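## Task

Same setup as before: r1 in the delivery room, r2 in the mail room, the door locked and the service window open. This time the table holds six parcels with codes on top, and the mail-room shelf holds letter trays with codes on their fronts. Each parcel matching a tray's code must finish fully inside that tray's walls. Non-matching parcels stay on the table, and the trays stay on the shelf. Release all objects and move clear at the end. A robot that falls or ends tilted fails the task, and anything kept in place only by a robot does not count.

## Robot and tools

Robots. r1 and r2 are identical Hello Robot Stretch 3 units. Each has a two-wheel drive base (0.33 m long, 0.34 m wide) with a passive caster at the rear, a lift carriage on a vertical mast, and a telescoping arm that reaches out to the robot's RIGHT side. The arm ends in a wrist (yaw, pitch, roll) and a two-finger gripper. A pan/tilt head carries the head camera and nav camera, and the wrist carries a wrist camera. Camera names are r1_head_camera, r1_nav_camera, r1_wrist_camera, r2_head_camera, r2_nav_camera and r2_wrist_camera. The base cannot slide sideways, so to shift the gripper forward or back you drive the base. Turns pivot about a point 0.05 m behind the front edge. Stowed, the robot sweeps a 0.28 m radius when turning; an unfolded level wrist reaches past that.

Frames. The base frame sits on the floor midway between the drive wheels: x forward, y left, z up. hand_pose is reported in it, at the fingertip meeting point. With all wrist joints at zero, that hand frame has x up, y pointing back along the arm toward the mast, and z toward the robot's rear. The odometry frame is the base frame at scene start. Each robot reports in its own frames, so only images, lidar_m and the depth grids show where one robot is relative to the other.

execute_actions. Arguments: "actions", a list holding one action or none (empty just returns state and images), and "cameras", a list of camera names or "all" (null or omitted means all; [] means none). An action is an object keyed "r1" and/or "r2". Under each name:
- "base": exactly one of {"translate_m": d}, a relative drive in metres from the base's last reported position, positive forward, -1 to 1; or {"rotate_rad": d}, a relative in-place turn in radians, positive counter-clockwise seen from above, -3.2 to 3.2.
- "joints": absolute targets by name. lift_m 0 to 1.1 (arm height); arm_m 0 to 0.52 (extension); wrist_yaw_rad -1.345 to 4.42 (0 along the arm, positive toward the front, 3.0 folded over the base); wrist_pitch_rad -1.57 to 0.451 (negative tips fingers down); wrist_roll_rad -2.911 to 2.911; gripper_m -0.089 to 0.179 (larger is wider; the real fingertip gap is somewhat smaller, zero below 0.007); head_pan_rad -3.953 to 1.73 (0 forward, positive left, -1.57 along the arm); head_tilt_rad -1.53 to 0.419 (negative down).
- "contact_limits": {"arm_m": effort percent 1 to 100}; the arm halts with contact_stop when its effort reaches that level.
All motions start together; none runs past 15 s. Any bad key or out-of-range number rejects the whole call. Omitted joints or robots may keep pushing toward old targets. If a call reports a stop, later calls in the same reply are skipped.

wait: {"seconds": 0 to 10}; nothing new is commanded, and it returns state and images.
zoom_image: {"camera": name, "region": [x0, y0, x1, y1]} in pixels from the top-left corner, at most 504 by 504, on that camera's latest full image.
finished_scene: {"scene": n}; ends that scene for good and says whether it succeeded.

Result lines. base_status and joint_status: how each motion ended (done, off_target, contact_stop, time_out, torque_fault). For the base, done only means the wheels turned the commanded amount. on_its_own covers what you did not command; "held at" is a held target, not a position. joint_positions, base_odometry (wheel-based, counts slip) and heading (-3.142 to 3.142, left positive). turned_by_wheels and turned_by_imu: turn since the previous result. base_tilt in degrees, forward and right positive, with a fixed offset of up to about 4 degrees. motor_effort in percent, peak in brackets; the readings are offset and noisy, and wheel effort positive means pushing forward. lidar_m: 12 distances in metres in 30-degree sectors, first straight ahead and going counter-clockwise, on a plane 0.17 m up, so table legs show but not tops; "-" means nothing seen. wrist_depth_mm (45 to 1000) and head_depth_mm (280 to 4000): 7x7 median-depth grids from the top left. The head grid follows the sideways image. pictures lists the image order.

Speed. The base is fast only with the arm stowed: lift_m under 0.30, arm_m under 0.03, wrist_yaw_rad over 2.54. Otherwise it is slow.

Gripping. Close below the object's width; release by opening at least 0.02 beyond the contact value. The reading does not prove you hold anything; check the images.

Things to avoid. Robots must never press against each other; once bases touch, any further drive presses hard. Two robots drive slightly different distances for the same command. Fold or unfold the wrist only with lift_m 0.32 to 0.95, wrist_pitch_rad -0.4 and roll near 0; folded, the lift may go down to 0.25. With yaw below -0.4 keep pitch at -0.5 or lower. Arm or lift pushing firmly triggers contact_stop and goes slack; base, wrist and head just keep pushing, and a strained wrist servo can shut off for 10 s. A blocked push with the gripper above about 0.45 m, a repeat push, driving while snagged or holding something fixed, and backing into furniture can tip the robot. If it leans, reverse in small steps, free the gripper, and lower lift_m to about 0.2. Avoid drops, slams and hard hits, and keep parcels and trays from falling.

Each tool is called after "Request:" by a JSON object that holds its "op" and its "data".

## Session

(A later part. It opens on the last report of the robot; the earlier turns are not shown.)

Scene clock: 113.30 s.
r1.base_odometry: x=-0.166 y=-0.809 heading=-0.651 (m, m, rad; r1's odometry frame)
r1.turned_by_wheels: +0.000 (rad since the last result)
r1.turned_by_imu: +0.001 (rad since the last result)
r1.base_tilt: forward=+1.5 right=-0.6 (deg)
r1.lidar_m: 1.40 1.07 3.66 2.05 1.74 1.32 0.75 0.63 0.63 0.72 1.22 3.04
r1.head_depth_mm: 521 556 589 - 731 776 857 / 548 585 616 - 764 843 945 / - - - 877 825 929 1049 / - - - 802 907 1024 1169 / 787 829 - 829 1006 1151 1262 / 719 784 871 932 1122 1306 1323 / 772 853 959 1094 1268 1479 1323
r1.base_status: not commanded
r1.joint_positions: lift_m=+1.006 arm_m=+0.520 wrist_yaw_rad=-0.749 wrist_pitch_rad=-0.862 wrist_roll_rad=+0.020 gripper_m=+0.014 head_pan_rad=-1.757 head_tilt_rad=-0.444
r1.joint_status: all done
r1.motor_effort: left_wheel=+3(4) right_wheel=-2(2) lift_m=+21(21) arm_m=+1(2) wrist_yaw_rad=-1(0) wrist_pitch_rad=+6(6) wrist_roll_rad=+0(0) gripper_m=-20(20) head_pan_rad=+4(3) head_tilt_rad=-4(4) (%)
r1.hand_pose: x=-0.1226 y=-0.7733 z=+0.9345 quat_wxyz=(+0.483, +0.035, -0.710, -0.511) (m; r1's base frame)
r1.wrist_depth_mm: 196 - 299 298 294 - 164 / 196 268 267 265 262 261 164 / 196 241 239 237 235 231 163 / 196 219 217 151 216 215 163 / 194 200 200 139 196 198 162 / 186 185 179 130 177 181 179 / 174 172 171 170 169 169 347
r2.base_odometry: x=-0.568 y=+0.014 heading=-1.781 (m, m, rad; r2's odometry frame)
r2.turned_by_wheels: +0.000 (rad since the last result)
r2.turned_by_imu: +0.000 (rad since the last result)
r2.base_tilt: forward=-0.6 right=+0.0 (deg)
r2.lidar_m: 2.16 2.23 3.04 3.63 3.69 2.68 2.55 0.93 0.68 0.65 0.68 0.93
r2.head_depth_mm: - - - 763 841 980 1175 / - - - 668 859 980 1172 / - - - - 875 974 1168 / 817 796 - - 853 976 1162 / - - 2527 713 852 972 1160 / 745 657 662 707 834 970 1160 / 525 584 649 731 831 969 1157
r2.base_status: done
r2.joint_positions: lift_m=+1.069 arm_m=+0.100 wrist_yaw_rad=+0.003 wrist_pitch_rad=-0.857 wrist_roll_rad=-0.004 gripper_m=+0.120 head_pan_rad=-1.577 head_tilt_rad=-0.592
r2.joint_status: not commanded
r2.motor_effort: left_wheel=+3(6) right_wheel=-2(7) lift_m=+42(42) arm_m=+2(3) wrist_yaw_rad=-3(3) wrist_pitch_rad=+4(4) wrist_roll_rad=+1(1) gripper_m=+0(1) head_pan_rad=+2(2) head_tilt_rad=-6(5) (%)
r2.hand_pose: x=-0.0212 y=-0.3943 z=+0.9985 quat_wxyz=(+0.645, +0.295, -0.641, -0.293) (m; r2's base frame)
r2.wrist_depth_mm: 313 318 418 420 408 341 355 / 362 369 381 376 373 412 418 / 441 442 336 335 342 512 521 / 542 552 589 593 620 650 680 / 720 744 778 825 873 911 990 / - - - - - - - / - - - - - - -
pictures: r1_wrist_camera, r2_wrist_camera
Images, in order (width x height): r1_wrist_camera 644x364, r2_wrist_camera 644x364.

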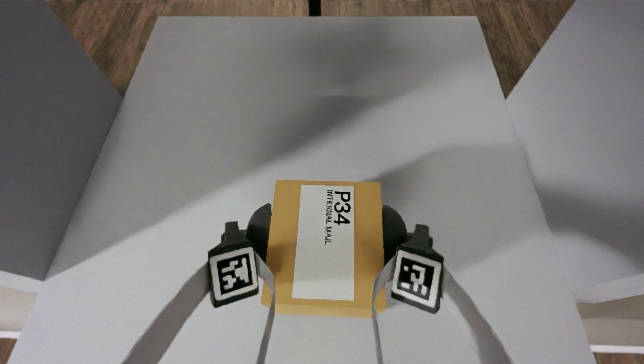

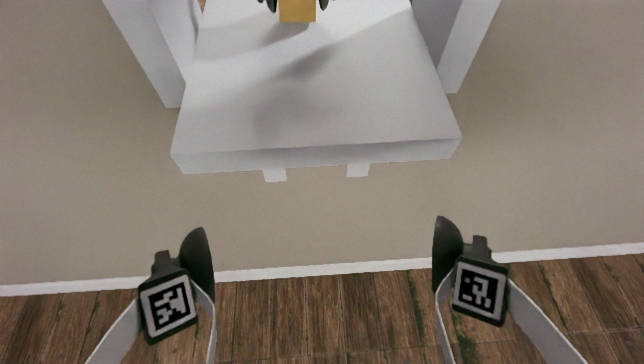

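Request:
{"op": "execute_actions", "data": {"actions": [{"r1": {"joints": {"lift_m": 1.002}}}], "cameras": []}}

Request:
{"op": "execute_actions", "data": {"actions": [{"r1": {"joints": {"gripper_m": 0.10}}, "r2": {"joints": {"arm_m": 0.16}}}], "cameras": []}}

Request:
{"op": "execute_actions", "data": {"actions": [{"r1": {"joints": {"lift_m": 1.065}}}], "cameras": ["r1_wrist_camera", "r2_wrist_camera"]}}

Scene clock: 115.13 s.
r1.base_odometry: x=-0.166 y=-0.809 heading=-0.651 (m, m, rad; r1's odometry frame)
r1.turned_by_wheels: +0.000 (rad since the last result)
r1.turned_by_imu: +0.000 (rad since the last result)
r1.base_tilt: forward=+1.5 right=-0.6 (deg)
r1.lidar_m: 1.40 1.07 3.67 2.04 1.74 1.32 0.74 0.63 0.63 0.72 1.23 3.04
r1.head_depth_mm: 521 557 589 - 736 776 861 / 547 583 618 - 764 846 944 / - - - 853 825 925 1051 / - - - 805 904 1029 1171 / 788 825 - 829 1004 1148 1262 / 719 782 877 930 1126 1307 1313 / 770 856 963 1095 1275 1465 1318
r1.base_status: not commanded
r1.joint_positions: lift_m=+1.002 arm_m=+0.520 wrist_yaw_rad=-0.749 wrist_pitch_rad=-0.862 wrist_roll_rad=+0.020 gripper_m=+0.014 head_pan_rad=-1.757 head_tilt_rad=-0.444
r1.joint_status: all done
r1.motor_effort: left_wheel=+4(4) right_wheel=-2(1) lift_m=+22(24) arm_m=+2(2) wrist_yaw_rad=+0(1) wrist_pitch_rad=+6(6) wrist_roll_rad=+0(0) gripper_m=-19(19) head_pan_rad=+3(3) head_tilt_rad=-4(3) (%)
r1.hand_pose: x=-0.1226 y=-0.7733 z=+0.9305 quat_wxyz=(+0.483, +0.035, -0.710, -0.511) (m; r1's base frame)
r1.wrist_depth_mm: 195 - 292 293 289 - 164 / 196 262 262 258 257 249 163 / 196 234 234 231 230 226 164 / 198 214 213 151 210 209 164 / 190 196 195 139 193 192 162 / 181 180 174 130 173 178 175 / 170 167 168 167 166 165 336
r2.base_odometry: x=-0.568 y=+0.014 heading=-1.781 (m, m, rad; r2's odometry frame)
r2.turned_by_wheels: +0.000 (rad since the last result)
r2.turned_by_imu: +0.000 (rad since the last result)
r2.base_tilt: forward=-0.5 right=+0.0 (deg)
r2.lidar_m: 2.15 2.24 3.04 3.64 3.67 2.67 2.57 0.92 0.68 0.65 0.67 0.93
r2.head_depth_mm: - - - 762 842 981 1178 / - - - 668 857 977 1168 / - - - - 872 976 1170 / 820 801 - - 854 975 1166 / - - 2514 713 850 970 1164 / 755 658 661 706 835 969 1157 / 525 585 649 728 833 969 1154
r2.base_status: not commanded
r2.joint_positions: lift_m=+1.069 arm_m=+0.100 wrist_yaw_rad=+0.003 wrist_pitch_rad=-0.857 wrist_roll_rad=-0.004 gripper_m=+0.120 head_pan_rad=-1.577 head_tilt_rad=-0.592
r2.joint_status: not commanded
r2.motor_effort: left_wheel=+3(3) right_wheel=-2(2) lift_m=+42(42) arm_m=+2(3) wrist_yaw_rad=-3(3) wrist_pitch_rad=+4(4) wrist_roll_rad=+0(0) gripper_m=+0(1) head_pan_rad=+3(2) head_tilt_rad=-4(4) (%)
r2.hand_pose: x=-0.0212 y=-0.3943 z=+0.9985 quat_wxyz=(+0.645, +0.295, -0.641, -0.293) (m; r2's base frame)
r2.wrist_depth_mm: 312 318 428 423 406 345 347 / 358 367 378 375 374 413 418 / 433 436 333 331 339 503 517 / 540 560 580 598 636 651 678 / 710 743 770 816 855 899 - / - - - - - - - / - - - - - - -
pictures: none
No camera images: the call's "cameras" was empty. Leave "cameras" out to get every camera's image.

Scene clock: 116.73 s.
r1.base_odometry: x=-0.166 y=-0.809 heading=-0.651 (m, m, rad; r1's odometry frame)
r1.turned_by_wheels: +0.000 (rad since the last result)
r1.turned_by_imu: +0.000 (rad since the last result)
r1.base_tilt: forward=+1.6 right=-0.5 (deg)
r1.lidar_m: 1.39 1.07 3.66 2.05 1.74 1.32 0.74 0.63 0.63 0.72 1.22 3.04
r1.head_depth_mm: 521 555 591 - 736 777 863 / 548 584 619 - 766 846 945 / - - - 853 826 926 1048 / - - - 805 903 1027 1173 / 786 827 - 829 1005 1144 1262 / 722 782 877 934 1124 1309 1328 / 775 856 961 1097 1271 1473 1325
r1.base_status: not commanded
r1.joint_positions: lift_m=+1.002 arm_m=+0.520 wrist_yaw_rad=-0.749 wrist_pitch_rad=-0.862 wrist_roll_rad=+0.020 gripper_m=+0.100 head_pan_rad=-1.757 head_tilt_rad=-0.444
r1.joint_status: all done
r1.motor_effort: left_wheel=+4(4) right_wheel=-2(2) lift_m=+22(22) arm_m=+1(1) wrist_yaw_rad=-1(0) wrist_pitch_rad=+6(6) wrist_roll_rad=+0(0) gripper_m=+0(92) head_pan_rad=+3(5) head_tilt_rad=-4(4) (%)
r1.hand_pose: x=-0.1226 y=-0.7733 z=+0.9305 quat_wxyz=(+0.483, +0.035, -0.710, -0.511) (m; r1's base frame)
r1.wrist_depth_mm: 196 - 295 290 289 - 163 / 197 259 259 259 257 248 163 / 197 234 235 234 234 226 163 / 197 214 213 155 210 209 162 / 190 195 198 141 193 192 162 / 182 180 178 133 176 180 176 / 170 168 167 167 166 166 341
r2.base_odometry: x=-0.568 y=+0.014 heading=-1.781 (m, m, rad; r2's odometry frame)
r2.turned_by_wheels: +0.000 (rad since the last result)
r2.turned_by_imu: +0.000 (rad since the last result)
r2.base_tilt: forward=-0.5 right=+0.1 (deg)
r2.lidar_m: 2.15 2.24 3.06 3.64 3.66 2.67 2.56 0.92 0.68 0.65 0.68 0.92
r2.head_depth_mm: - - 675 727 843 980 1174 / - - 815 696 840 979 1172 / - - - - 837 977 1170 / 800 806 - 640 838 975 1162 / - - 2452 701 834 972 1162 / 755 656 661 707 831 971 1162 / 525 585 649 729 831 968 1156
r2.base_status: not commanded
r2.joint_positions: lift_m=+1.069 arm_m=+0.160 wrist_yaw_rad=+0.003 wrist_pitch_rad=-0.857 wrist_roll_rad=-0.004 gripper_m=+0.120 head_pan_rad=-1.577 head_tilt_rad=-0.592
r2.joint_status: all done
r2.motor_effort: left_wheel=+3(3) right_wheel=-2(3) lift_m=+42(42) arm_m=+3(2) wrist_yaw_rad=-3(3) wrist_pitch_rad=+4(4) wrist_roll_rad=+0(0) gripper_m=+1(0) head_pan_rad=+2(2) head_tilt_rad=-5(5) (%)
r2.hand_pose: x=-0.0212 y=-0.4543 z=+0.9985 quat_wxyz=(+0.645, +0.295, -0.641, -0.293) (m; r2's base frame)
r2.wrist_depth_mm: 250 272 416 385 407 279 285 / 292 301 377 374 364 326 339 / 356 348 334 330 331 408 425 / 438 429 299 299 303 526 548 / 578 618 638 670 706 756 806 / 856 859 - - - - - / - - - - - - -
pictures: none
No camera images: the call's "cameras" was empty. Leave "cameras" out to get every camera's image.

Scene clock: 118.13 s.
r1.base_odometry: x=-0.166 y=-0.809 heading=-0.651 (m, m, rad; r1's odometry frame)
r1.turned_by_wheels: +0.000 (rad since the last result)
r1.turned_by_imu: +0.000 (rad since the last result)
r1.base_tilt: forward=+1.5 right=-0.5 (deg)
r1.lidar_m: 1.39 1.07 3.68 2.04 1.74 1.32 0.74 0.63 0.63 0.72 1.23 3.04
r1.head_depth_mm: 521 - - 648 705 776 858 / 548 - 653 694 764 848 949 / - - 3979 831 825 929 1051 / - - - 811 907 1030 1168 / 789 - - 876 1006 1148 1259 / 718 783 875 933 1123 1305 1326 / 773 856 960 1092 1280 1473 1330
r1.base_status: not commanded
r1.joint_positions: lift_m=+1.065 arm_m=+0.520 wrist_yaw_rad=-0.749 wrist_pitch_rad=-0.862 wrist_roll_rad=+0.020 gripper_m=+0.100 head_pan_rad=-1.757 head_tilt_rad=-0.444
r1.joint_status: all done
r1.motor_effort: left_wheel=+4(4) right_wheel=-2(2) lift_m=+27(30) arm_m=+1(1) wrist_yaw_rad=-1(0) wrist_pitch_rad=+6(6) wrist_roll_rad=+0(0) gripper_m=+0(0) head_pan_rad=+4(4) head_tilt_rad=-4(4) (%)
r1.hand_pose: x=-0.1226 y=-0.7733 z=+0.9933 quat_wxyz=(+0.483, +0.035, -0.710, -0.511) (m; r1's base frame)
r1.wrist_depth_mm: 196 - - - - - 163 / 196 - 346 344 341 - 164 / 197 275 312 312 310 247 164 / 197 277 282 284 282 246 162 / 198 259 260 209 260 245 163 / 220 243 237 192 239 229 179 / - 224 222 221 222 221 624
r2.base_odometry: x=-0.568 y=+0.014 heading=-1.781 (m, m, rad; r2's odometry frame)
r2.turned_by_wheels: +0.000 (rad since the last result)
r2.turned_by_imu: +0.000 (rad since the last result)
r2.base_tilt: forward=-0.6 right=+0.0 (deg)
r2.lidar_m: 2.16 2.24 3.06 3.63 3.67 2.67 2.57 0.92 0.68 0.65 0.67 0.92
r2.head_depth_mm: - - 677 725 839 983 1175 / - - 814 696 839 978 1172 / - - - - 838 975 1166 / 731 2266 - 641 837 977 1168 / - - 887 701 832 971 1167 / 725 656 660 708 834 972 1161 / 525 586 650 730 831 966 1158
r2.base_status: not commanded
r2.joint_positions: lift_m=+1.069 arm_m=+0.160 wrist_yaw_rad=+0.003 wrist_pitch_rad=-0.857 wrist_roll_rad=-0.004 gripper_m=+0.120 head_pan_rad=-1.577 head_tilt_rad=-0.592
r2.joint_status: not commanded
r2.motor_effort: left_wheel=+2(3) right_wheel=-2(2) lift_m=+42(42) arm_m=+2(2) wrist_yaw_rad=-3(3) wrist_pitch_rad=+4(4) wrist_roll_rad=+0(0) gripper_m=+0(0) head_pan_rad=+2(2) head_tilt_rad=-5(5) (%)
r2.hand_pose: x=-0.0212 y=-0.4543 z=+0.9985 quat_wxyz=(+0.645, +0.295, -0.641, -0.293) (m; r2's base frame)
r2.wrist_depth_mm: 251 269 438 405 408 279 284 / 292 300 376 376 363 330 341 / 354 348 331 333 329 409 417 / 436 426 298 299 302 527 553 / 580 601 631 678 702 733 796 / 871 869 - - - - - / - - - - - - -
pictures: r1_wrist_camera, r2_wrist_camera
Images, in order (width x height): r1_wrist_camera 644x364, r2_wrist_camera 644x364.

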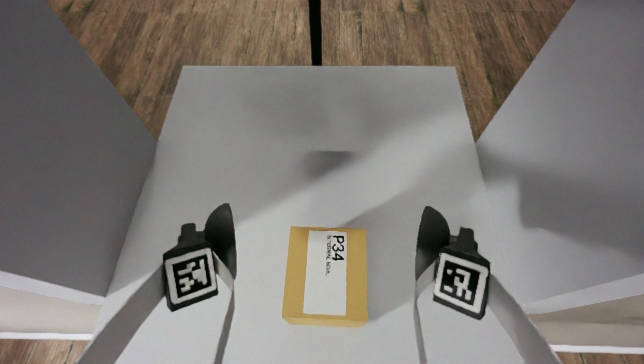

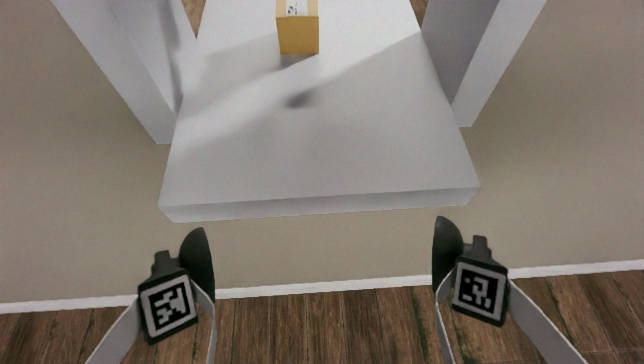

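Request:
{"op": "execute_actions", "data": {"actions": [{"r1": {"joints": {"arm_m": 0.42}}, "r2": {"joints": {"arm_m": 0.27}}}], "cameras": []}}

Request:
{"op": "execute_actions", "data": {"actions": [{"r1": {"base": {"rotate_rad": 0.815}, "joints": {"wrist_yaw_rad": 0.0, "head_pan_rad": -0.9, "head_tilt_rad": -0.6}}, "r2": {"joints": {"arm_m": 0.465}}}], "cameras": ["r2_wrist_camera"]}}

Scene clock: 122.33 s.
r1.base_odometry: x=-0.166 y=-0.809 heading=-0.651 (m, m, rad; r1's odometry frame)
r1.turned_by_wheels: +0.000 (rad since the last result)
r1.turned_by_imu: +0.001 (rad since the last result)
r1.base_tilt: forward=+1.5 right=-0.7 (deg)
r1.lidar_m: 1.39 1.07 3.65 2.04 1.74 1.32 0.74 0.63 0.63 0.72 1.23 3.04
r1.head_depth_mm: 520 543 - 646 706 775 859 / 548 - 652 694 763 847 946 / - - 3946 833 825 928 1049 / - - - 809 903 1023 1172 / 786 - - 872 1005 1149 1266 / 720 786 881 933 1125 1306 1323 / 774 858 960 1096 1271 1464 1330
r1.base_status: not commanded
r1.joint_positions: lift_m=+1.065 arm_m=+0.420 wrist_yaw_rad=-0.749 wrist_pitch_rad=-0.862 wrist_roll_rad=+0.020 gripper_m=+0.100 head_pan_rad=-1.757 head_tilt_rad=-0.444
r1.joint_status: all done
r1.motor_effort: left_wheel=+4(4) right_wheel=-1(1) lift_m=+27(27) arm_m=-2(3) wrist_yaw_rad=-1(0) wrist_pitch_rad=+6(6) wrist_roll_rad=+0(0) gripper_m=+0(0) head_pan_rad=+3(4) head_tilt_rad=-3(4) (%)
r1.hand_pose: x=-0.1226 y=-0.6738 z=+0.9933 quat_wxyz=(+0.483, +0.035, -0.710, -0.511) (m; r1's base frame)
r1.wrist_depth_mm: 278 - 391 389 263 124 115 / 274 351 347 345 260 142 142 / 275 317 314 313 260 168 181 / 277 291 232 284 258 233 232 / 272 262 251 260 265 333 329 / 247 243 238 241 240 528 539 / 233 227 227 226 951 - -
r2.base_odometry: x=-0.568 y=+0.014 heading=-1.781 (m, m, rad; r2's odometry frame)
r2.turned_by_wheels: +0.000 (rad since the last result)
r2.turned_by_imu: +0.000 (rad since the last result)
r2.base_tilt: forward=-0.6 right=+0.0 (deg)
r2.lidar_m: 2.16 2.24 3.05 3.65 3.68 2.67 2.57 0.93 0.68 0.65 0.67 0.92
r2.head_depth_mm: - 585 647 725 842 982 1177 / - - 818 693 840 979 1171 / - - 1979 690 837 977 1168 / - 2433 811 690 836 973 1166 / 796 - 2479 687 835 971 1161 / 723 659 661 706 831 967 1160 / 525 584 649 729 831 968 1159
r2.base_status: not commanded
r2.joint_positions: lift_m=+1.069 arm_m=+0.270 wrist_yaw_rad=+0.002 wrist_pitch_rad=-0.857 wrist_roll_rad=-0.004 gripper_m=+0.120 head_pan_rad=-1.577 head_tilt_rad=-0.592
r2.joint_status: all done
r2.motor_effort: left_wheel=+3(3) right_wheel=-3(2) lift_m=+43(42) arm_m=+3(0) wrist_yaw_rad=-3(3) wrist_pitch_rad=+4(4) wrist_roll_rad=+1(0) gripper_m=+0(0) head_pan_rad=+3(3) head_tilt_rad=-5(5) (%)
r2.hand_pose: x=-0.0212 y=-0.5643 z=+0.9985 quat_wxyz=(+0.645, +0.295, -0.641, -0.293) (m; r2's base frame)
r2.wrist_depth_mm: 188 272 - - - 243 166 / 186 267 370 316 374 244 186 / 195 261 334 332 327 252 231 / 248 265 301 299 297 294 313 / 334 305 272 267 270 370 458 / 497 483 246 247 248 666 822 / 966 - - - - - -
pictures: none
No camera images: the call's "cameras" was empty. Leave "cameras" out to get every camera's image.

Scene clock: 125.00 s.
r1.base_odometry: x=-0.166 y=-0.809 heading=+0.164 (m, m, rad; r1's odometry frame)
r1.turned_by_wheels: +0.815 (rad since the last result)
r1.turned_by_imu: +0.821 (rad since the last result)
r1.base_tilt: forward=+1.6 right=-0.6 (deg)
r1.lidar_m: 1.22 2.45 1.80 1.74 0.89 0.66 0.63 0.66 0.90 2.45 3.16 1.07
r1.head_depth_mm: 2749 3013 3085 2242 1760 1439 1224 / 2915 3171 3116 2218 1747 1434 1221 / 3119 3497 3139 2217 1734 1435 1220 / 3390 3787 3143 2229 1735 1434 1214 / 3776 - 2673 2070 1741 1437 1220 / 3949 - 1403 2229 1744 1433 1213 / 3713 3901 1263 2238 1741 1435 1216
r1.base_status: done
r1.joint_positions: lift_m=+1.065 arm_m=+0.420 wrist_yaw_rad=-0.001 wrist_pitch_rad=-0.862 wrist_roll_rad=+0.020 gripper_m=+0.100 head_pan_rad=-0.907 head_tilt_rad=-0.592
r1.joint_status: all done
r1.motor_effort: left_wheel=-2(10) right_wheel=+2(6) lift_m=+27(26) arm_m=-2(2) wrist_yaw_rad=+1(2) wrist_pitch_rad=+6(6) wrist_roll_rad=+0(0) gripper_m=+0(0) head_pan_rad=+4(43) head_tilt_rad=-5(23) (%)
r1.hand_pose: x=-0.0218 y=-0.7136 z=+0.9933 quat_wxyz=(+0.636, +0.292, -0.649, -0.299) (m; r1's base frame)
r1.wrist_depth_mm: - - - - - - 729 / - - - - - - 741 / - - - - - - 715 / - - - - - - 710 / - - - - - - 733 / - - - - - 971 739 / - - - - - - 719
r2.base_odometry: x=-0.568 y=+0.014 heading=-1.781 (m, m, rad; r2's odometry frame)
r2.turned_by_wheels: +0.000 (rad since the last result)
r2.turned_by_imu: +0.000 (rad since the last result)
r2.base_tilt: forward=-0.5 right=+0.0 (deg)
r2.lidar_m: 2.16 2.24 3.05 3.64 3.67 2.68 2.57 0.92 0.68 0.65 0.68 0.92
r2.head_depth_mm: - 599 643 729 842 981 1175 / - 2324 820 694 841 979 1173 / - 3779 1979 692 838 975 1168 / - - 3029 688 837 977 1167 / - - 2428 688 836 972 1163 / - 658 660 707 832 970 1158 / 524 584 649 729 832 969 1154
r2.base_status: not commanded
r2.joint_positions: lift_m=+1.069 arm_m=+0.465 wrist_yaw_rad=+0.002 wrist_pitch_rad=-0.857 wrist_roll_rad=-0.004 gripper_m=+0.120 head_pan_rad=-1.577 head_tilt_rad=-0.593
r2.joint_status: all done
r2.motor_effort: left_wheel=+3(3) right_wheel=-2(2) lift_m=+42(42) arm_m=+3(3) wrist_yaw_rad=-2(3) wrist_pitch_rad=+4(4) wrist_roll_rad=+0(0) gripper_m=+1(0) head_pan_rad=+2(2) head_tilt_rad=-5(5) (%)
r2.hand_pose: x=-0.0213 y=-0.7593 z=+0.9985 quat_wxyz=(+0.645, +0.295, -0.641, -0.293) (m; r2's base frame)
r2.wrist_depth_mm: - - - - - - - / - - - - - - - / - - - - - - - / - - 295 299 295 - 173 / 184 - 270 219 268 263 174 / 178 218 243 215 246 230 176 / 175 221 228 227 226 223 174
pictures: r2_wrist_camera
Images, in order (width x height): r2_wrist_camera 644x364.

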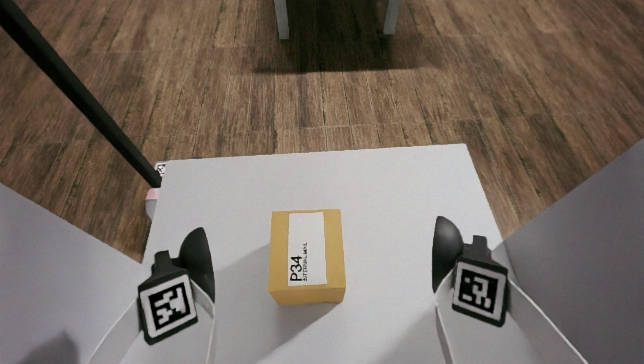

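Request:
{"op": "execute_actions", "data": {"actions": [{"r1": {"base": {"translate_m": 0.09}, "joints": {"lift_m": 1.0}}, "r2": {"base": {"translate_m": 0.01}, "joints": {"arm_m": 0.478, "lift_m": 1.001}}}], "cameras": ["r2_wrist_camera"]}}

Scene clock: 128.50 s.
r1.base_odometry: x=-0.077 y=-0.794 heading=+0.164 (m, m, rad; r1's odometry frame)
r1.turned_by_wheels: +0.000 (rad since the last result)
r1.turned_by_imu: +0.001 (rad since the last result)
r1.base_tilt: forward=+1.5 right=-0.6 (deg)
r1.lidar_m: 1.23 2.45 1.80 1.74 1.02 0.75 0.72 0.75 1.04 2.78 1.33 0.98
r1.head_depth_mm: 2737 2990 3059 2222 1748 1431 1217 / 2970 3215 3052 2238 1744 1427 1219 / 3133 3471 3080 2251 1745 1435 1217 / 3391 3783 3119 2234 1742 1430 1217 / 3732 - 1426 2065 1752 1436 1216 / 3894 - 1276 2232 1738 1429 1213 / 3645 3938 1271 2067 1742 1403 1217
r1.base_status: done
r1.joint_positions: lift_m=+1.000 arm_m=+0.420 wrist_yaw_rad=-0.001 wrist_pitch_rad=-0.862 wrist_roll_rad=+0.020 gripper_m=+0.100 head_pan_rad=-0.907 head_tilt_rad=-0.592
r1.joint_status: all done
r1.motor_effort: left_wheel=-3(3) right_wheel=+2(5) lift_m=+22(23) arm_m=-3(3) wrist_yaw_rad=+1(1) wrist_pitch_rad=+6(6) wrist_roll_rad=+0(0) gripper_m=+0(0) head_pan_rad=+4(4) head_tilt_rad=-5(5) (%)
r1.hand_pose: x=-0.0218 y=-0.7136 z=+0.9286 quat_wxyz=(+0.636, +0.292, -0.649, -0.299) (m; r1's base frame)
r1.wrist_depth_mm: - - - - - - 824 / - - - - - - 816 / - - - - - - 831 / - - - - - - 842 / - - - - - - 834 / - - - - - - 841 / 996 - 979 962 955 973 853
r2.base_odometry: x=-0.570 y=+0.004 heading=-1.780 (m, m, rad; r2's odometry frame)
r2.turned_by_wheels: +0.000 (rad since the last result)
r2.turned_by_imu: +0.000 (rad since the last result)
r2.base_tilt: forward=-0.6 right=+0.0 (deg)
r2.lidar_m: 2.14 2.23 3.04 3.64 3.68 2.67 2.55 0.92 0.68 0.65 0.68 0.92
r2.head_depth_mm: 598 - 678 726 841 983 1176 / - 2385 896 693 839 979 1170 / 1206 3857 3059 692 834 975 1167 / - 2545 802 689 838 976 1166 / - - 3011 687 833 972 1166 / 601 605 661 708 834 971 1159 / 525 585 649 729 833 968 1159
r2.base_status: done
r2.joint_positions: lift_m=+1.002 arm_m=+0.478 wrist_yaw_rad=+0.002 wrist_pitch_rad=-0.857 wrist_roll_rad=-0.004 gripper_m=+0.120 head_pan_rad=-1.577 head_tilt_rad=-0.593
r2.joint_status: all done
r2.motor_effort: left_wheel=+2(8) right_wheel=-2(5) lift_m=+10(36) arm_m=+2(2) wrist_yaw_rad=-2(3) wrist_pitch_rad=+4(4) wrist_roll_rad=+0(0) gripper_m=+1(0) head_pan_rad=+2(3) head_tilt_rad=-5(5) (%)
r2.hand_pose: x=-0.0213 y=-0.7723 z=+0.9310 quat_wxyz=(+0.645, +0.295, -0.641, -0.293) (m; r2's base frame)
r2.wrist_depth_mm: - - - - - - - / - - - - - - - / - - 243 244 242 246 - / - 223 217 159 217 217 - / - 198 197 144 196 196 185 / 165 184 178 137 177 183 177 / 161 165 167 167 167 165 166
pictures: r2_wrist_camera
Images, in order (width x height): r2_wrist_camera 644x364.

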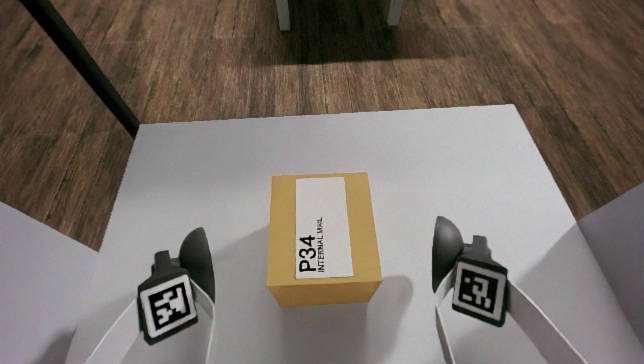

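Request:
{"op": "execute_actions", "data": {"actions": [{"r1": {"base": {"translate_m": 0.06}}, "r2": {"joints": {"gripper_m": 0.012}}}], "cameras": ["r2_wrist_camera"]}}

Request:
{"op": "execute_actions", "data": {"actions": [{"r1": {"base": {"translate_m": 0.34}}, "r2": {"joints": {"lift_m": 1.04, "arm_m": 0.14}}}], "cameras": ["r2_wrist_camera"]}}

Scene clock: 131.40 s.
r1.base_odometry: x=-0.018 y=-0.784 heading=+0.164 (m, m, rad; r1's odometry frame)
r1.turned_by_wheels: +0.000 (rad since the last result)
r1.turned_by_imu: +0.001 (rad since the last result)
r1.base_tilt: forward=+1.5 right=-0.6 (deg)
r1.lidar_m: 1.22 2.45 1.81 1.74 1.10 0.81 0.78 0.82 1.12 3.03 1.29 0.92
r1.head_depth_mm: 2743 2985 3084 2242 1748 1434 1219 / 2924 3183 3128 2251 1743 1432 1218 / 3187 3456 3132 2246 1738 1436 1217 / 3381 3772 2928 2153 1738 1425 1219 / 3658 - 1332 2154 1752 1434 1218 / 3885 - 1267 2139 1741 1434 1220 / 3643 3767 1258 2005 1743 1368 1222
r1.base_status: done
r1.joint_positions: lift_m=+1.000 arm_m=+0.420 wrist_yaw_rad=-0.001 wrist_pitch_rad=-0.862 wrist_roll_rad=+0.020 gripper_m=+0.100 head_pan_rad=-0.907 head_tilt_rad=-0.592
r1.joint_status: not commanded
r1.motor_effort: left_wheel=-3(4) right_wheel=+2(6) lift_m=+23(21) arm_m=-3(3) wrist_yaw_rad=+1(1) wrist_pitch_rad=+6(6) wrist_roll_rad=+0(0) gripper_m=+0(0) head_pan_rad=+4(3) head_tilt_rad=-5(4) (%)
r1.hand_pose: x=-0.0218 y=-0.7136 z=+0.9286 quat_wxyz=(+0.636, +0.292, -0.649, -0.299) (m; r1's base frame)
r1.wrist_depth_mm: - - - - - - 892 / - - - - - - 925 / - - - - - - 894 / - - - - - - 887 / - - - - - - 904 / - - - - - - 897 / 999 - 990 - 959 932 902
r2.base_odometry: x=-0.570 y=+0.004 heading=-1.780 (m, m, rad; r2's odometry frame)
r2.turned_by_wheels: +0.000 (rad since the last result)
r2.turned_by_imu: +0.000 (rad since the last result)
r2.base_tilt: forward=-0.6 right=+0.1 (deg)
r2.lidar_m: 2.15 2.23 3.04 3.64 3.69 2.68 2.56 0.93 0.68 0.65 0.68 0.92
r2.head_depth_mm: 598 - 676 724 842 980 1170 / - 2384 894 693 841 979 1169 / 1257 3809 3064 692 833 977 1168 / - 2540 790 689 838 973 1169 / - - 2481 685 835 973 1167 / 601 604 662 707 835 970 1158 / 527 586 649 727 831 966 1155
r2.base_status: not commanded
r2.joint_positions: lift_m=+1.002 arm_m=+0.478 wrist_yaw_rad=+0.002 wrist_pitch_rad=-0.858 wrist_roll_rad=-0.004 gripper_m=+0.013 head_pan_rad=-1.577 head_tilt_rad=-0.593
r2.joint_status: all done
r2.motor_effort: left_wheel=+2(2) right_wheel=-2(2) lift_m=+10(10) arm_m=+3(2) wrist_yaw_rad=-3(3) wrist_pitch_rad=+5(5) wrist_roll_rad=+1(0) gripper_m=-15(90) head_pan_rad=+3(3) head_tilt_rad=-5(5) (%)
r2.hand_pose: x=-0.0213 y=-0.7720 z=+0.9308 quat_wxyz=(+0.645, +0.296, -0.641, -0.293) (m; r2's base frame)
r2.wrist_depth_mm: - - - - - - - / - - - - - - - / - - 244 240 241 245 - / - 223 218 156 215 217 - / - 198 198 142 197 196 184 / 165 181 181 134 179 180 176 / 161 166 164 166 165 166 165
pictures: r2_wrist_camera
Images, in order (width x height): r2_wrist_camera 644x364.

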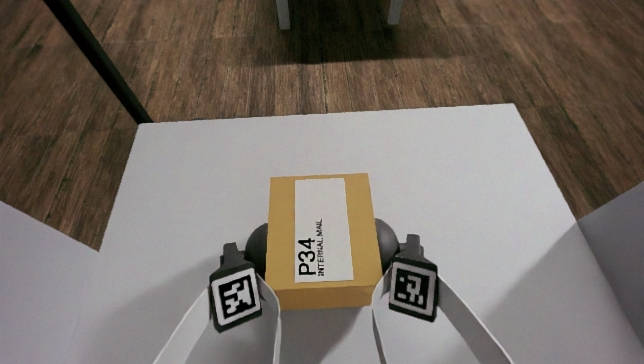

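Scene clock: 135.77 s.
r1.base_odometry: x=+0.317 y=-0.729 heading=+0.164 (m, m, rad; r1's odometry frame)
r1.turned_by_wheels: +0.000 (rad since the last result)
r1.turned_by_imu: +0.001 (rad since the last result)
r1.base_tilt: forward=+1.5 right=-0.6 (deg)
r1.lidar_m: 1.24 2.45 1.80 1.73 1.59 1.16 1.12 1.17 1.61 3.04 1.09 0.61
r1.head_depth_mm: 2756 2984 3079 2225 1751 1432 1222 / 2958 3211 3111 2236 1737 1438 1214 / 3157 3481 1269 1328 1634 1430 1214 / 3426 3760 1272 998 1736 1431 1217 / 3678 - 1262 912 1695 1439 1219 / 3573 3891 1267 914 807 970 1168 / 3192 3426 1266 911 789 1363 1218
r1.base_status: done
r1.joint_positions: lift_m=+1.000 arm_m=+0.420 wrist_yaw_rad=-0.001 wrist_pitch_rad=-0.862 wrist_roll_rad=+0.020 gripper_m=+0.100 head_pan_rad=-0.907 head_tilt_rad=-0.592
r1.joint_status: not commanded
r1.motor_effort: left_wheel=-3(3) right_wheel=+2(6) lift_m=+22(22) arm_m=-3(3) wrist_yaw_rad=+1(2) wrist_pitch_rad=+6(6) wrist_roll_rad=+0(0) gripper_m=+0(0) head_pan_rad=+3(3) head_tilt_rad=-5(5) (%)
r1.hand_pose: x=-0.0218 y=-0.7136 z=+0.9286 quat_wxyz=(+0.636, +0.292, -0.649, -0.299) (m; r1's base frame)
r1.wrist_depth_mm: - - - - - - - / - - - - - - - / - - - - - - - / 688 - - - - - - / - - - - - - - / - - - - - - - / - - 980 1000 964 988 958
r2.base_odometry: x=-0.570 y=+0.004 heading=-1.780 (m, m, rad; r2's odometry frame)
r2.turned_by_wheels: +0.000 (rad since the last result)
r2.turned_by_imu: +0.000 (rad since the last result)
r2.base_tilt: forward=-0.6 right=+0.0 (deg)
r2.lidar_m: 2.15 2.23 3.03 3.63 3.70 2.68 2.57 0.92 0.68 0.65 0.68 0.93
r2.head_depth_mm: 598 - - 750 841 980 1176 / - - - 644 841 977 1173 / 2871 - - - 856 976 1164 / - 3286 3008 - 856 973 1163 / - - 2480 688 835 973 1162 / 602 604 661 707 833 971 1156 / 526 585 650 729 831 967 1158
r2.base_status: not commanded
r2.joint_positions: lift_m=+1.039 arm_m=+0.140 wrist_yaw_rad=+0.002 wrist_pitch_rad=-0.860 wrist_roll_rad=-0.004 gripper_m=+0.013 head_pan_rad=-1.577 head_tilt_rad=-0.593
r2.joint_status: all done
r2.motor_effort: left_wheel=+2(3) right_wheel=-2(3) lift_m=+42(44) arm_m=-3(3) wrist_yaw_rad=-2(3) wrist_pitch_rad=+6(5) wrist_roll_rad=+0(0) gripper_m=-16(15) head_pan_rad=+2(3) head_tilt_rad=-5(4) (%)
r2.hand_pose: x=-0.0213 y=-0.4342 z=+0.9681 quat_wxyz=(+0.645, +0.296, -0.641, -0.294) (m; r2's base frame)
r2.wrist_depth_mm: 268 274 375 379 374 300 307 / 317 319 327 331 328 345 363 / 380 381 293 293 290 413 463 / 475 490 295 156 556 567 610 / 632 667 639 142 724 800 865 / 934 - 957 134 - - - / - - 971 - - - -
pictures: r2_wrist_camera
Images, in order (width x height): r2_wrist_camera 644x364.

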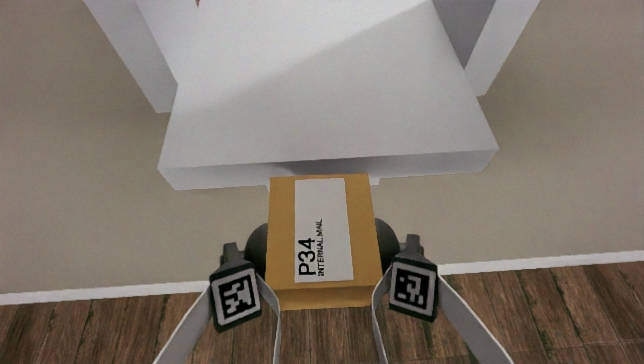

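Request:
{"op": "execute_actions", "data": {"actions": [{"r1": {"base": {"translate_m": 0.29}}, "r2": {"base": {"rotate_rad": 1.623}, "joints": {"lift_m": 0.72, "arm_m": 0.0, "head_pan_rad": 0.0, "head_tilt_rad": -0.3}}}], "cameras": ["r2_head_camera"]}}

Request:
{"op": "execute_actions", "data": {"actions": [{"r1": {"base": {"translate_m": 0.42}, "joints": {"lift_m": 0.95, "arm_m": 0.38}}, "r2": {"base": {"translate_m": 0.42}, "joints": {"lift_m": 0.285, "wrist_yaw_rad": 2.65, "wrist_pitch_rad": -0.4}}}], "cameras": ["r2_wrist_camera", "r1_wrist_camera"]}}

Scene clock: 141.93 s.
r1.base_odometry: x=+0.603 y=-0.682 heading=+0.164 (m, m, rad; r1's odometry frame)
r1.turned_by_wheels: +0.000 (rad since the last result)
r1.turned_by_imu: +0.002 (rad since the last result)
r1.base_tilt: forward=+1.5 right=-0.6 (deg)
r1.lidar_m: 1.25 2.44 1.80 1.73 1.80 1.47 1.42 1.47 2.02 0.98 0.39 0.44
r1.head_depth_mm: 2746 3006 3124 933 1609 1397 1220 / 2930 3229 3100 916 762 1436 1222 / 3146 3456 1268 911 713 1330 1219 / 3396 3790 1266 915 714 602 809 / 3508 3890 1263 857 715 1329 1142 / 3197 3516 1266 916 713 1431 1192 / 2900 3094 1263 913 788 1364 1212
r1.base_status: done
r1.joint_positions: lift_m=+1.000 arm_m=+0.420 wrist_yaw_rad=-0.001 wrist_pitch_rad=-0.862 wrist_roll_rad=+0.020 gripper_m=+0.100 head_pan_rad=-0.907 head_tilt_rad=-0.592
r1.joint_status: not commanded
r1.motor_effort: left_wheel=-3(4) right_wheel=+1(6) lift_m=+21(21) arm_m=-3(3) wrist_yaw_rad=+2(2) wrist_pitch_rad=+6(6) wrist_roll_rad=+0(0) gripper_m=+0(0) head_pan_rad=+4(4) head_tilt_rad=-5(5) (%)
r1.hand_pose: x=-0.0218 y=-0.7136 z=+0.9286 quat_wxyz=(+0.636, +0.292, -0.649, -0.299) (m; r1's base frame)
r1.wrist_depth_mm: - - - - - - - / 457 453 - - - - - / 407 420 - - - - - / 370 383 - - - - - / 344 435 - - - - - / 316 387 - - - - - / 294 970 998 993 963 958 962
r2.base_odometry: x=-0.570 y=+0.004 heading=-0.158 (m, m, rad; r2's odometry frame)
r2.turned_by_wheels: +1.623 (rad since the last result)
r2.turned_by_imu: +1.651 (rad since the last result)
r2.base_tilt: forward=-0.6 right=+0.1 (deg)
r2.lidar_m: 3.63 3.51 2.65 2.04 0.88 0.67 0.65 0.69 0.98 2.14 2.26 3.21
r2.head_depth_mm: 3113 3321 3510 3667 2697 1988 1574 / 3170 3322 3522 3658 2655 1977 1574 / 3150 3325 3465 3657 2674 1980 1564 / 3171 3320 3502 3669 2656 1965 1562 / 3169 3377 3502 3693 2631 1964 1557 / 3198 3387 3537 3680 2630 1964 1557 / 3230 3344 3554 3710 2625 1954 1555
r2.base_status: done
r2.joint_positions: lift_m=+0.721 arm_m=+0.000 wrist_yaw_rad=+0.002 wrist_pitch_rad=-0.860 wrist_roll_rad=-0.004 gripper_m=+0.013 head_pan_rad=-0.007 head_tilt_rad=-0.310
r2.joint_status: all done
r2.motor_effort: left_wheel=-4(10) right_wheel=+3(6) lift_m=+11(37) arm_m=-3(3) wrist_yaw_rad=-2(2) wrist_pitch_rad=+6(6) wrist_roll_rad=+0(1) gripper_m=-15(16) head_pan_rad=+2(33) head_tilt_rad=+6(33) (%)
r2.hand_pose: x=-0.0213 y=-0.2942 z=+0.6496 quat_wxyz=(+0.645, +0.296, -0.641, -0.294) (m; r2's base frame)
r2.wrist_depth_mm: - - - - - - 718 / - - - - - - 715 / - - - - - 979 711 / 955 929 944 155 946 932 731 / 869 844 842 141 868 831 725 / 810 790 770 134 766 772 710 / 696 719 700 721 705 721 687
pictures: r2_head_camera (sideways: a quarter turn clockwise sets it upright)
Images, in order (width x height): r2_head_camera 896x504.

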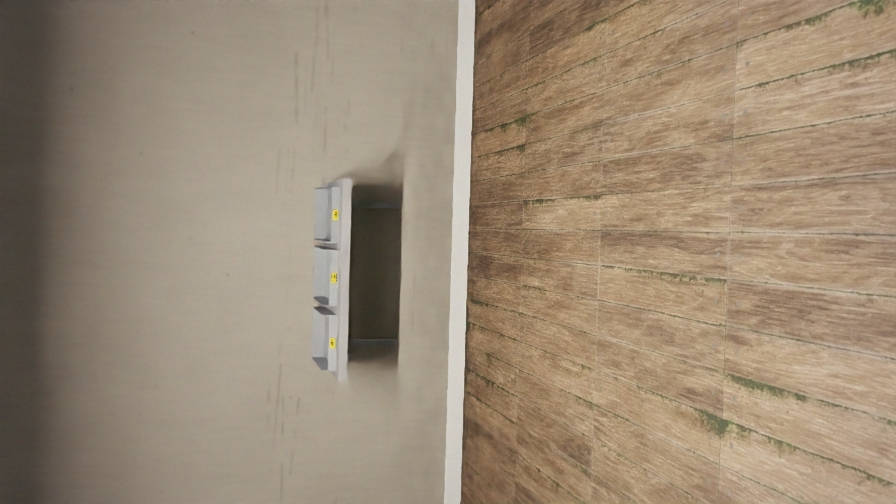

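Scene clock: 147.37 s.
r1.base_odometry: x=+1.018 y=-0.613 heading=+0.164 (m, m, rad; r1's odometry frame)
r1.turned_by_wheels: +0.000 (rad since the last result)
r1.turned_by_imu: +0.002 (rad since the last result)
r1.base_tilt: forward=+1.5 right=-0.6 (deg)
r1.lidar_m: 1.26 2.44 1.79 1.73 1.80 1.90 1.84 1.91 0.33 0.31 0.33 0.45
r1.head_depth_mm: 2769 2961 3108 917 655 589 500 / 2929 3190 3101 911 715 588 522 / 3136 3549 1263 912 714 587 1172 / 3287 3685 1265 911 715 603 1217 / 3048 3376 1207 915 713 1340 1143 / 2758 2971 1264 915 738 1431 1191 / 2529 2722 1268 911 1597 1367 1223
r1.base_status: done
r1.joint_positions: lift_m=+0.950 arm_m=+0.380 wrist_yaw_rad=-0.001 wrist_pitch_rad=-0.862 wrist_roll_rad=+0.020 gripper_m=+0.100 head_pan_rad=-0.907 head_tilt_rad=-0.593
r1.joint_status: all done
r1.motor_effort: left_wheel=-3(4) right_wheel=+1(6) lift_m=+22(22) arm_m=-3(3) wrist_yaw_rad=+2(1) wrist_pitch_rad=+6(6) wrist_roll_rad=+0(0) gripper_m=+0(0) head_pan_rad=+2(3) head_tilt_rad=-5(5) (%)
r1.hand_pose: x=-0.0218 y=-0.6736 z=+0.8786 quat_wxyz=(+0.636, +0.292, -0.649, -0.299) (m; r1's base frame)
r1.wrist_depth_mm: 436 437 431 432 417 - - / 385 388 378 382 373 - - / 347 344 346 339 330 - - / 316 307 289 310 310 314 - / 291 288 286 285 284 287 - / 265 265 260 262 262 261 967 / 247 246 244 245 243 242 894
r2.base_odometry: x=-0.155 y=-0.062 heading=-0.158 (m, m, rad; r2's odometry frame)
r2.turned_by_wheels: +0.000 (rad since the last result)
r2.turned_by_imu: +0.005 (rad since the last result)
r2.base_tilt: forward=-0.6 right=+0.0 (deg)
r2.lidar_m: 3.22 3.41 2.62 2.56 1.43 1.09 1.07 1.13 1.62 2.17 2.29 3.26
r2.head_depth_mm: 2790 2918 3082 3273 2695 1989 1578 / 2783 2943 3123 3256 2687 1980 1573 / 2782 2953 3096 3284 2661 1981 1570 / 2804 2974 3086 3302 2646 1953 1574 / 2819 2976 3100 3328 2632 1959 1568 / 2833 2986 3129 3283 2629 1959 1562 / 2849 2997 3133 3303 2615 1958 1556
r2.base_status: done
r2.joint_positions: lift_m=+0.286 arm_m=+0.000 wrist_yaw_rad=+2.647 wrist_pitch_rad=-0.427 wrist_roll_rad=-0.004 gripper_m=+0.013 head_pan_rad=-0.007 head_tilt_rad=-0.309
r2.joint_status: all done
r2.motor_effort: left_wheel=-5(11) right_wheel=+3(9) lift_m=+10(11) arm_m=-3(3) wrist_yaw_rad=+2(4) wrist_pitch_rad=+15(15) wrist_roll_rad=+1(1) gripper_m=-16(16) head_pan_rad=+2(3) head_tilt_rad=+5(6) (%)
r2.hand_pose: x=+0.0848 y=+0.0513 z=+0.2965 quat_wxyz=(+0.315, +0.705, -0.023, +0.635) (m; r2's base frame)
r2.wrist_depth_mm: - - - - - - - / - - - - - - - / - - - 953 947 977 897 / 755 759 748 156 721 725 703 / 609 605 602 142 589 578 570 / 529 510 503 134 482 491 479 / - 459 - 426 424 415 413
pictures: r1_wrist_camera, r2_wrist_camera
Images, in order (width x height): r1_wrist_camera 644x364, r2_wrist_camera 644x364.

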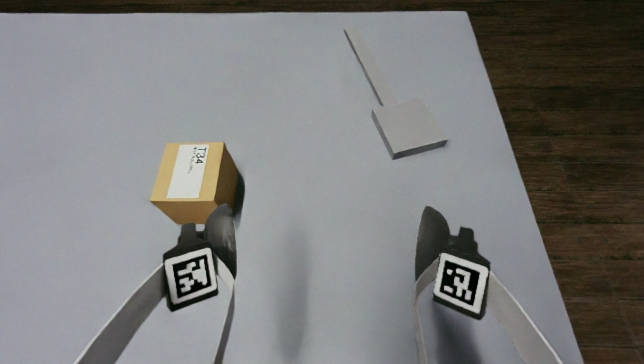

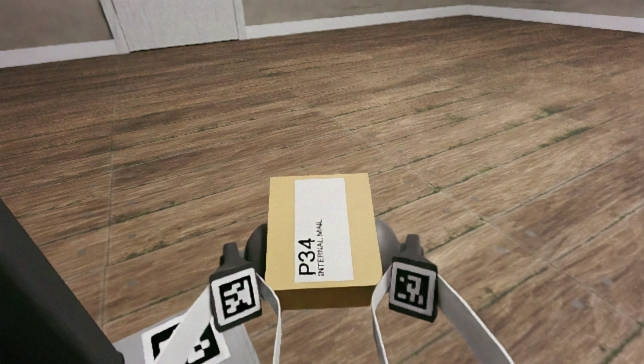

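Request:
{"op": "execute_actions", "data": {"actions": [{"r1": {"base": {"translate_m": 0.43}, "joints": {"arm_m": 0.45}}, "r2": {"base": {"translate_m": 1.0}}}], "cameras": ["r1_wrist_camera"]}}

Request:
{"op": "execute_actions", "data": {"actions": [{"r1": {"base": {"translate_m": 0.27}, "joints": {"head_pan_rad": -1.2, "head_tilt_rad": -0.75}}, "r2": {"base": {"translate_m": 1.0}}}], "cameras": ["r1_wrist_camera", "r1_head_camera", "r2_head_camera"]}}

Scene clock: 156.83 s.
r1.base_odometry: x=+1.442 y=-0.543 heading=+0.163 (m, m, rad; r1's odometry frame)
r1.turned_by_wheels: +0.000 (rad since the last result)
r1.turned_by_imu: +0.002 (rad since the last result)
r1.base_tilt: forward=+1.5 right=-0.6 (deg)
r1.lidar_m: 2.06 2.14 1.79 1.73 1.80 2.34 2.27 0.45 0.33 0.32 0.33 0.45
r1.head_depth_mm: 2729 2981 3119 913 717 587 501 / 2955 3225 3125 913 716 588 521 / 3058 3426 1268 915 717 586 1169 / 2766 3110 1273 863 716 603 1218 / 2494 2710 2753 912 714 1330 1173 / 2250 2451 2623 911 737 1432 1196 / 2065 2213 2397 913 1049 1327 1217
r1.base_status: done
r1.joint_positions: lift_m=+0.950 arm_m=+0.450 wrist_yaw_rad=-0.001 wrist_pitch_rad=-0.862 wrist_roll_rad=+0.020 gripper_m=+0.100 head_pan_rad=-0.907 head_tilt_rad=-0.593
r1.joint_status: all done
r1.motor_effort: left_wheel=-3(5) right_wheel=+2(4) lift_m=+22(22) arm_m=+2(1) wrist_yaw_rad=+2(1) wrist_pitch_rad=+6(6) wrist_roll_rad=+0(0) gripper_m=+0(0) head_pan_rad=+3(5) head_tilt_rad=-4(5) (%)
r1.hand_pose: x=-0.0218 y=-0.7431 z=+0.8786 quat_wxyz=(+0.636, +0.292, -0.649, -0.299) (m; r1's base frame)
r1.wrist_depth_mm: - - - - - - - / 389 382 380 375 374 372 367 / 340 293 345 342 338 335 330 / 304 303 311 310 309 305 308 / 289 288 287 286 283 285 280 / 266 268 259 264 262 260 259 / 247 246 246 242 240 242 242
r2.base_odometry: x=+0.833 y=-0.219 heading=-0.158 (m, m, rad; r2's odometry frame)
r2.turned_by_wheels: +0.000 (rad since the last result)
r2.turned_by_imu: +0.011 (rad since the last result)
r2.base_tilt: forward=-0.6 right=+0.0 (deg)
r2.lidar_m: 2.24 2.38 2.57 2.50 2.66 2.11 2.07 2.18 2.29 2.23 2.36 2.29
r2.head_depth_mm: 1914 2018 2122 2244 2356 1979 1583 / 1929 2024 2135 2237 2400 1989 1577 / 1929 2033 2145 2191 2402 1966 1564 / 1944 2041 2162 2197 2416 1965 1561 / 1950 2062 2177 2191 2419 1956 1560 / 1968 2062 2200 2313 2415 1961 1549 / 1958 2063 2188 2334 2425 1951 1551
r2.base_status: done
r2.joint_positions: lift_m=+0.286 arm_m=+0.000 wrist_yaw_rad=+2.647 wrist_pitch_rad=-0.427 wrist_roll_rad=-0.004 gripper_m=+0.013 head_pan_rad=-0.007 head_tilt_rad=-0.309
r2.joint_status: not commanded
r2.motor_effort: left_wheel=-5(12) right_wheel=+2(8) lift_m=+10(11) arm_m=-3(2) wrist_yaw_rad=+2(2) wrist_pitch_rad=+15(15) wrist_roll_rad=+0(1) gripper_m=-16(16) head_pan_rad=+3(3) head_tilt_rad=+5(5) (%)
r2.hand_pose: x=+0.0847 y=+0.0513 z=+0.2965 quat_wxyz=(+0.315, +0.705, -0.023, +0.635) (m; r2's base frame)
r2.wrist_depth_mm: - - - - - - - / - - - - - - - / - - - 979 959 935 948 / 767 773 745 156 724 718 698 / 622 603 606 141 583 578 572 / 525 505 503 134 486 484 473 / - 455 - 418 419 417 415
pictures: r1_wrist_camera
Images, in order (width x height): r1_wrist_camera 644x364.

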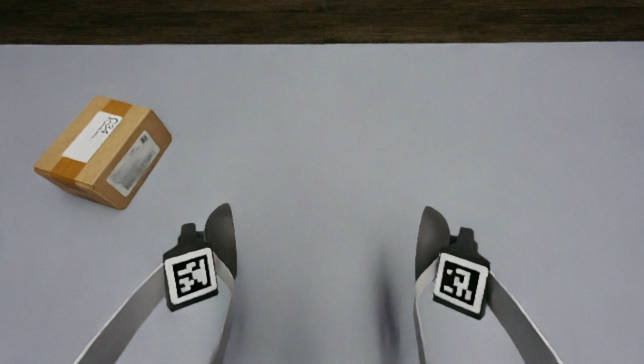

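Scene clock: 161.87 s.
r1.base_odometry: x=+1.708 y=-0.500 heading=+0.163 (m, m, rad; r1's odometry frame)
r1.turned_by_wheels: +0.000 (rad since the last result)
r1.turned_by_imu: +0.001 (rad since the last result)
r1.base_tilt: forward=+1.5 right=-0.6 (deg)
r1.lidar_m: 1.79 1.86 1.79 1.73 1.80 2.47 2.54 0.45 0.33 0.32 0.33 0.46
r1.head_depth_mm: 2587 2863 916 755 627 535 1149 / 2719 2917 916 753 627 548 1153 / 2788 2983 921 752 627 570 1114 / 2942 3143 949 715 626 1263 1111 / 3015 3165 953 754 626 1282 1109 / 2732 2862 955 757 642 1317 1153 / 2384 2582 2361 756 659 1162 1147
r1.base_status: done
r1.joint_positions: lift_m=+0.950 arm_m=+0.450 wrist_yaw_rad=-0.001 wrist_pitch_rad=-0.862 wrist_roll_rad=+0.020 gripper_m=+0.100 head_pan_rad=-1.193 head_tilt_rad=-0.740
r1.joint_status: all done
r1.motor_effort: left_wheel=-2(4) right_wheel=+2(6) lift_m=+23(22) arm_m=+1(1) wrist_yaw_rad=+2(1) wrist_pitch_rad=+6(6) wrist_roll_rad=+0(0) gripper_m=+0(0) head_pan_rad=-3(24) head_tilt_rad=-6(25) (%)
r1.hand_pose: x=-0.0218 y=-0.7431 z=+0.8786 quat_wxyz=(+0.636, +0.292, -0.649, -0.299) (m; r1's base frame)
r1.wrist_depth_mm: - - - - - - - / 390 386 385 378 375 373 371 / 340 292 345 342 283 340 336 / 260 293 313 309 275 306 307 / 243 280 287 286 286 281 278 / 267 263 263 263 261 261 259 / 247 247 244 244 242 241 241
r2.base_odometry: x=+1.820 y=-0.377 heading=-0.158 (m, m, rad; r2's odometry frame)
r2.turned_by_wheels: +0.000 (rad since the last result)
r2.turned_by_imu: +0.011 (rad since the last result)
r2.base_tilt: forward=-0.5 right=+0.1 (deg)
r2.lidar_m: 1.25 1.33 1.94 2.44 2.60 3.09 3.04 3.03 2.35 2.31 1.65 1.27
r2.head_depth_mm: 1052 1104 1166 1230 1127 932 1470 / 1053 1109 1170 1241 1117 933 1482 / 1061 1119 1181 1242 1100 933 1482 / 1068 1125 1189 1250 1111 1426 1492 / 1073 1130 1195 1261 1093 1437 1506 / 1081 1139 1202 1267 1100 1450 1515 / 1086 1146 1207 1271 1096 1455 1511
r2.base_status: done
r2.joint_positions: lift_m=+0.286 arm_m=+0.000 wrist_yaw_rad=+2.647 wrist_pitch_rad=-0.427 wrist_roll_rad=-0.004 gripper_m=+0.013 head_pan_rad=-0.007 head_tilt_rad=-0.309
r2.joint_status: not commanded
r2.motor_effort: left_wheel=-6(12) right_wheel=+3(7) lift_m=+11(10) arm_m=-2(3) wrist_yaw_rad=+2(2) wrist_pitch_rad=+15(15) wrist_roll_rad=+0(0) gripper_m=-16(16) head_pan_rad=+2(3) head_tilt_rad=+5(5) (%)
r2.hand_pose: x=+0.0847 y=+0.0513 z=+0.2965 quat_wxyz=(+0.315, +0.705, -0.023, +0.635) (m; r2's base frame)
r2.wrist_depth_mm: - - - - - - 910 / - - - - - - 961 / - - - 993 966 935 919 / 786 769 749 156 735 724 702 / 608 611 597 141 590 591 568 / 523 512 502 134 479 488 477 / - 458 - 423 414 414 413
pictures: r1_head_camera (sideways: a quarter turn clockwise sets it upright), r1_wrist_camera, r2_head_camera (sideways: a quarter turn clockwise sets it upright)
Images, in order (width x height): r1_head_camera 896x504, r1_wrist_camera 644x364, r2_head_camera 896x504.

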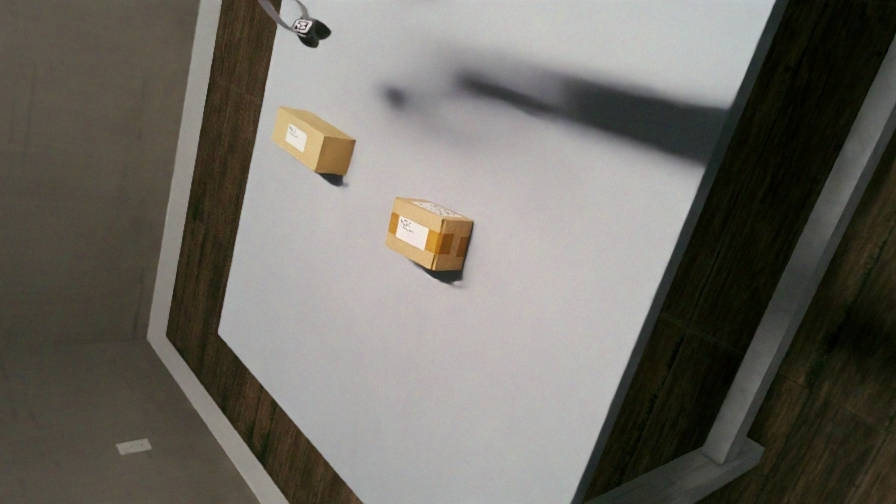

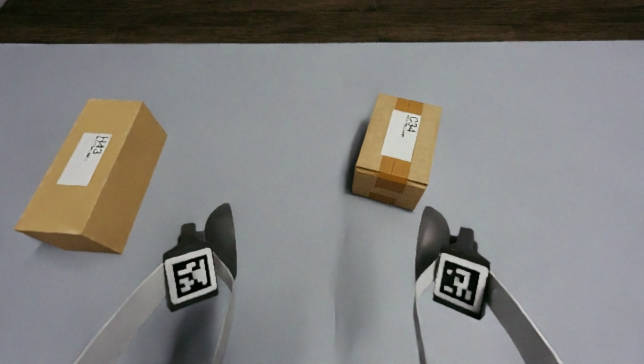

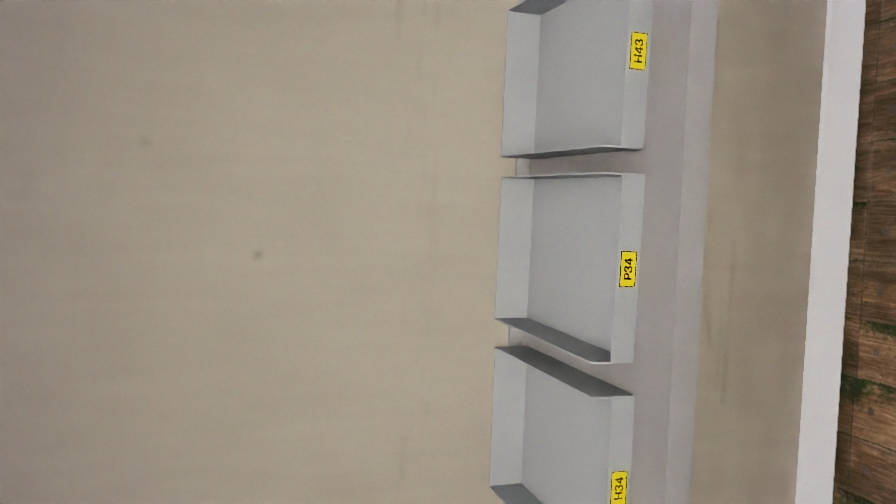

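Request:
{"op": "zoom_image", "data": {"camera": "r1_wrist_camera", "region": [345, 85, 455, 215]}}

Request:
{"op": "zoom_image", "data": {"camera": "r1_wrist_camera", "region": [10, 90, 175, 260]}}

Request:
{"op": "zoom_image", "data": {"camera": "r1_head_camera", "region": [380, 190, 480, 285]}}

Region (345, 85, 455, 215) of r1_wrist_camera's 644x364 image, scaled by 3.877; it fills the left 426 columns of this view, and the rest is white.

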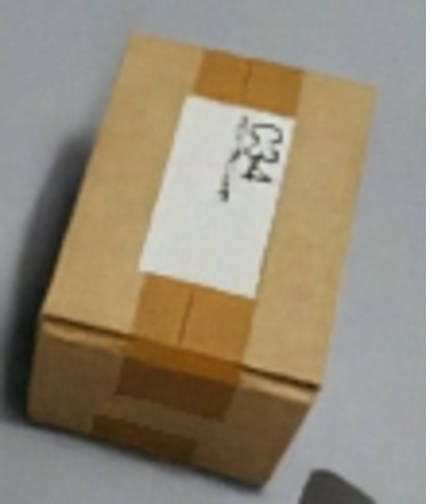

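Region (10, 90, 175, 260) of r1_wrist_camera's 644x364 image, scaled by 2.965; it fills the left 489 columns of this view, and the rest is white.

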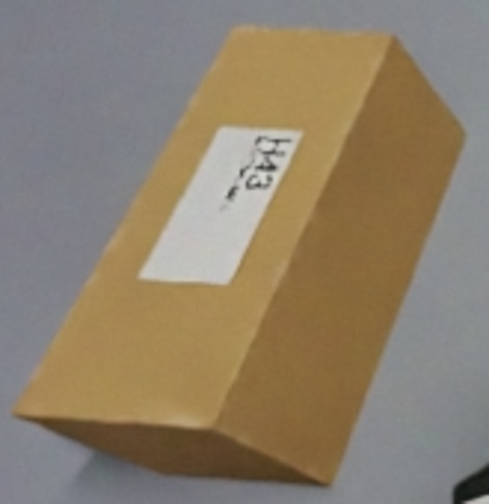

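Region (380, 190, 480, 285) of r1_head_camera's 896x504 image, scaled by 5.040, with more detail than that image has; it fills the top 479 rows of this view, and the rest is white.

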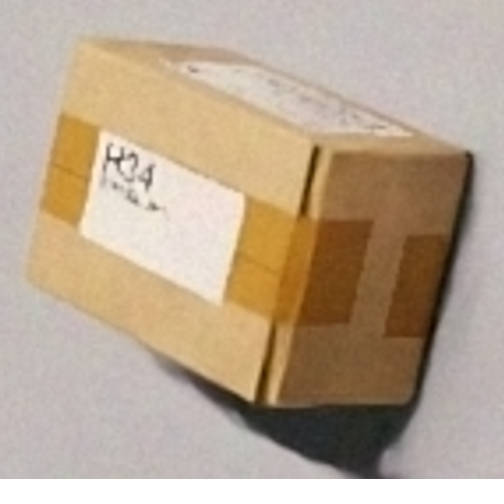

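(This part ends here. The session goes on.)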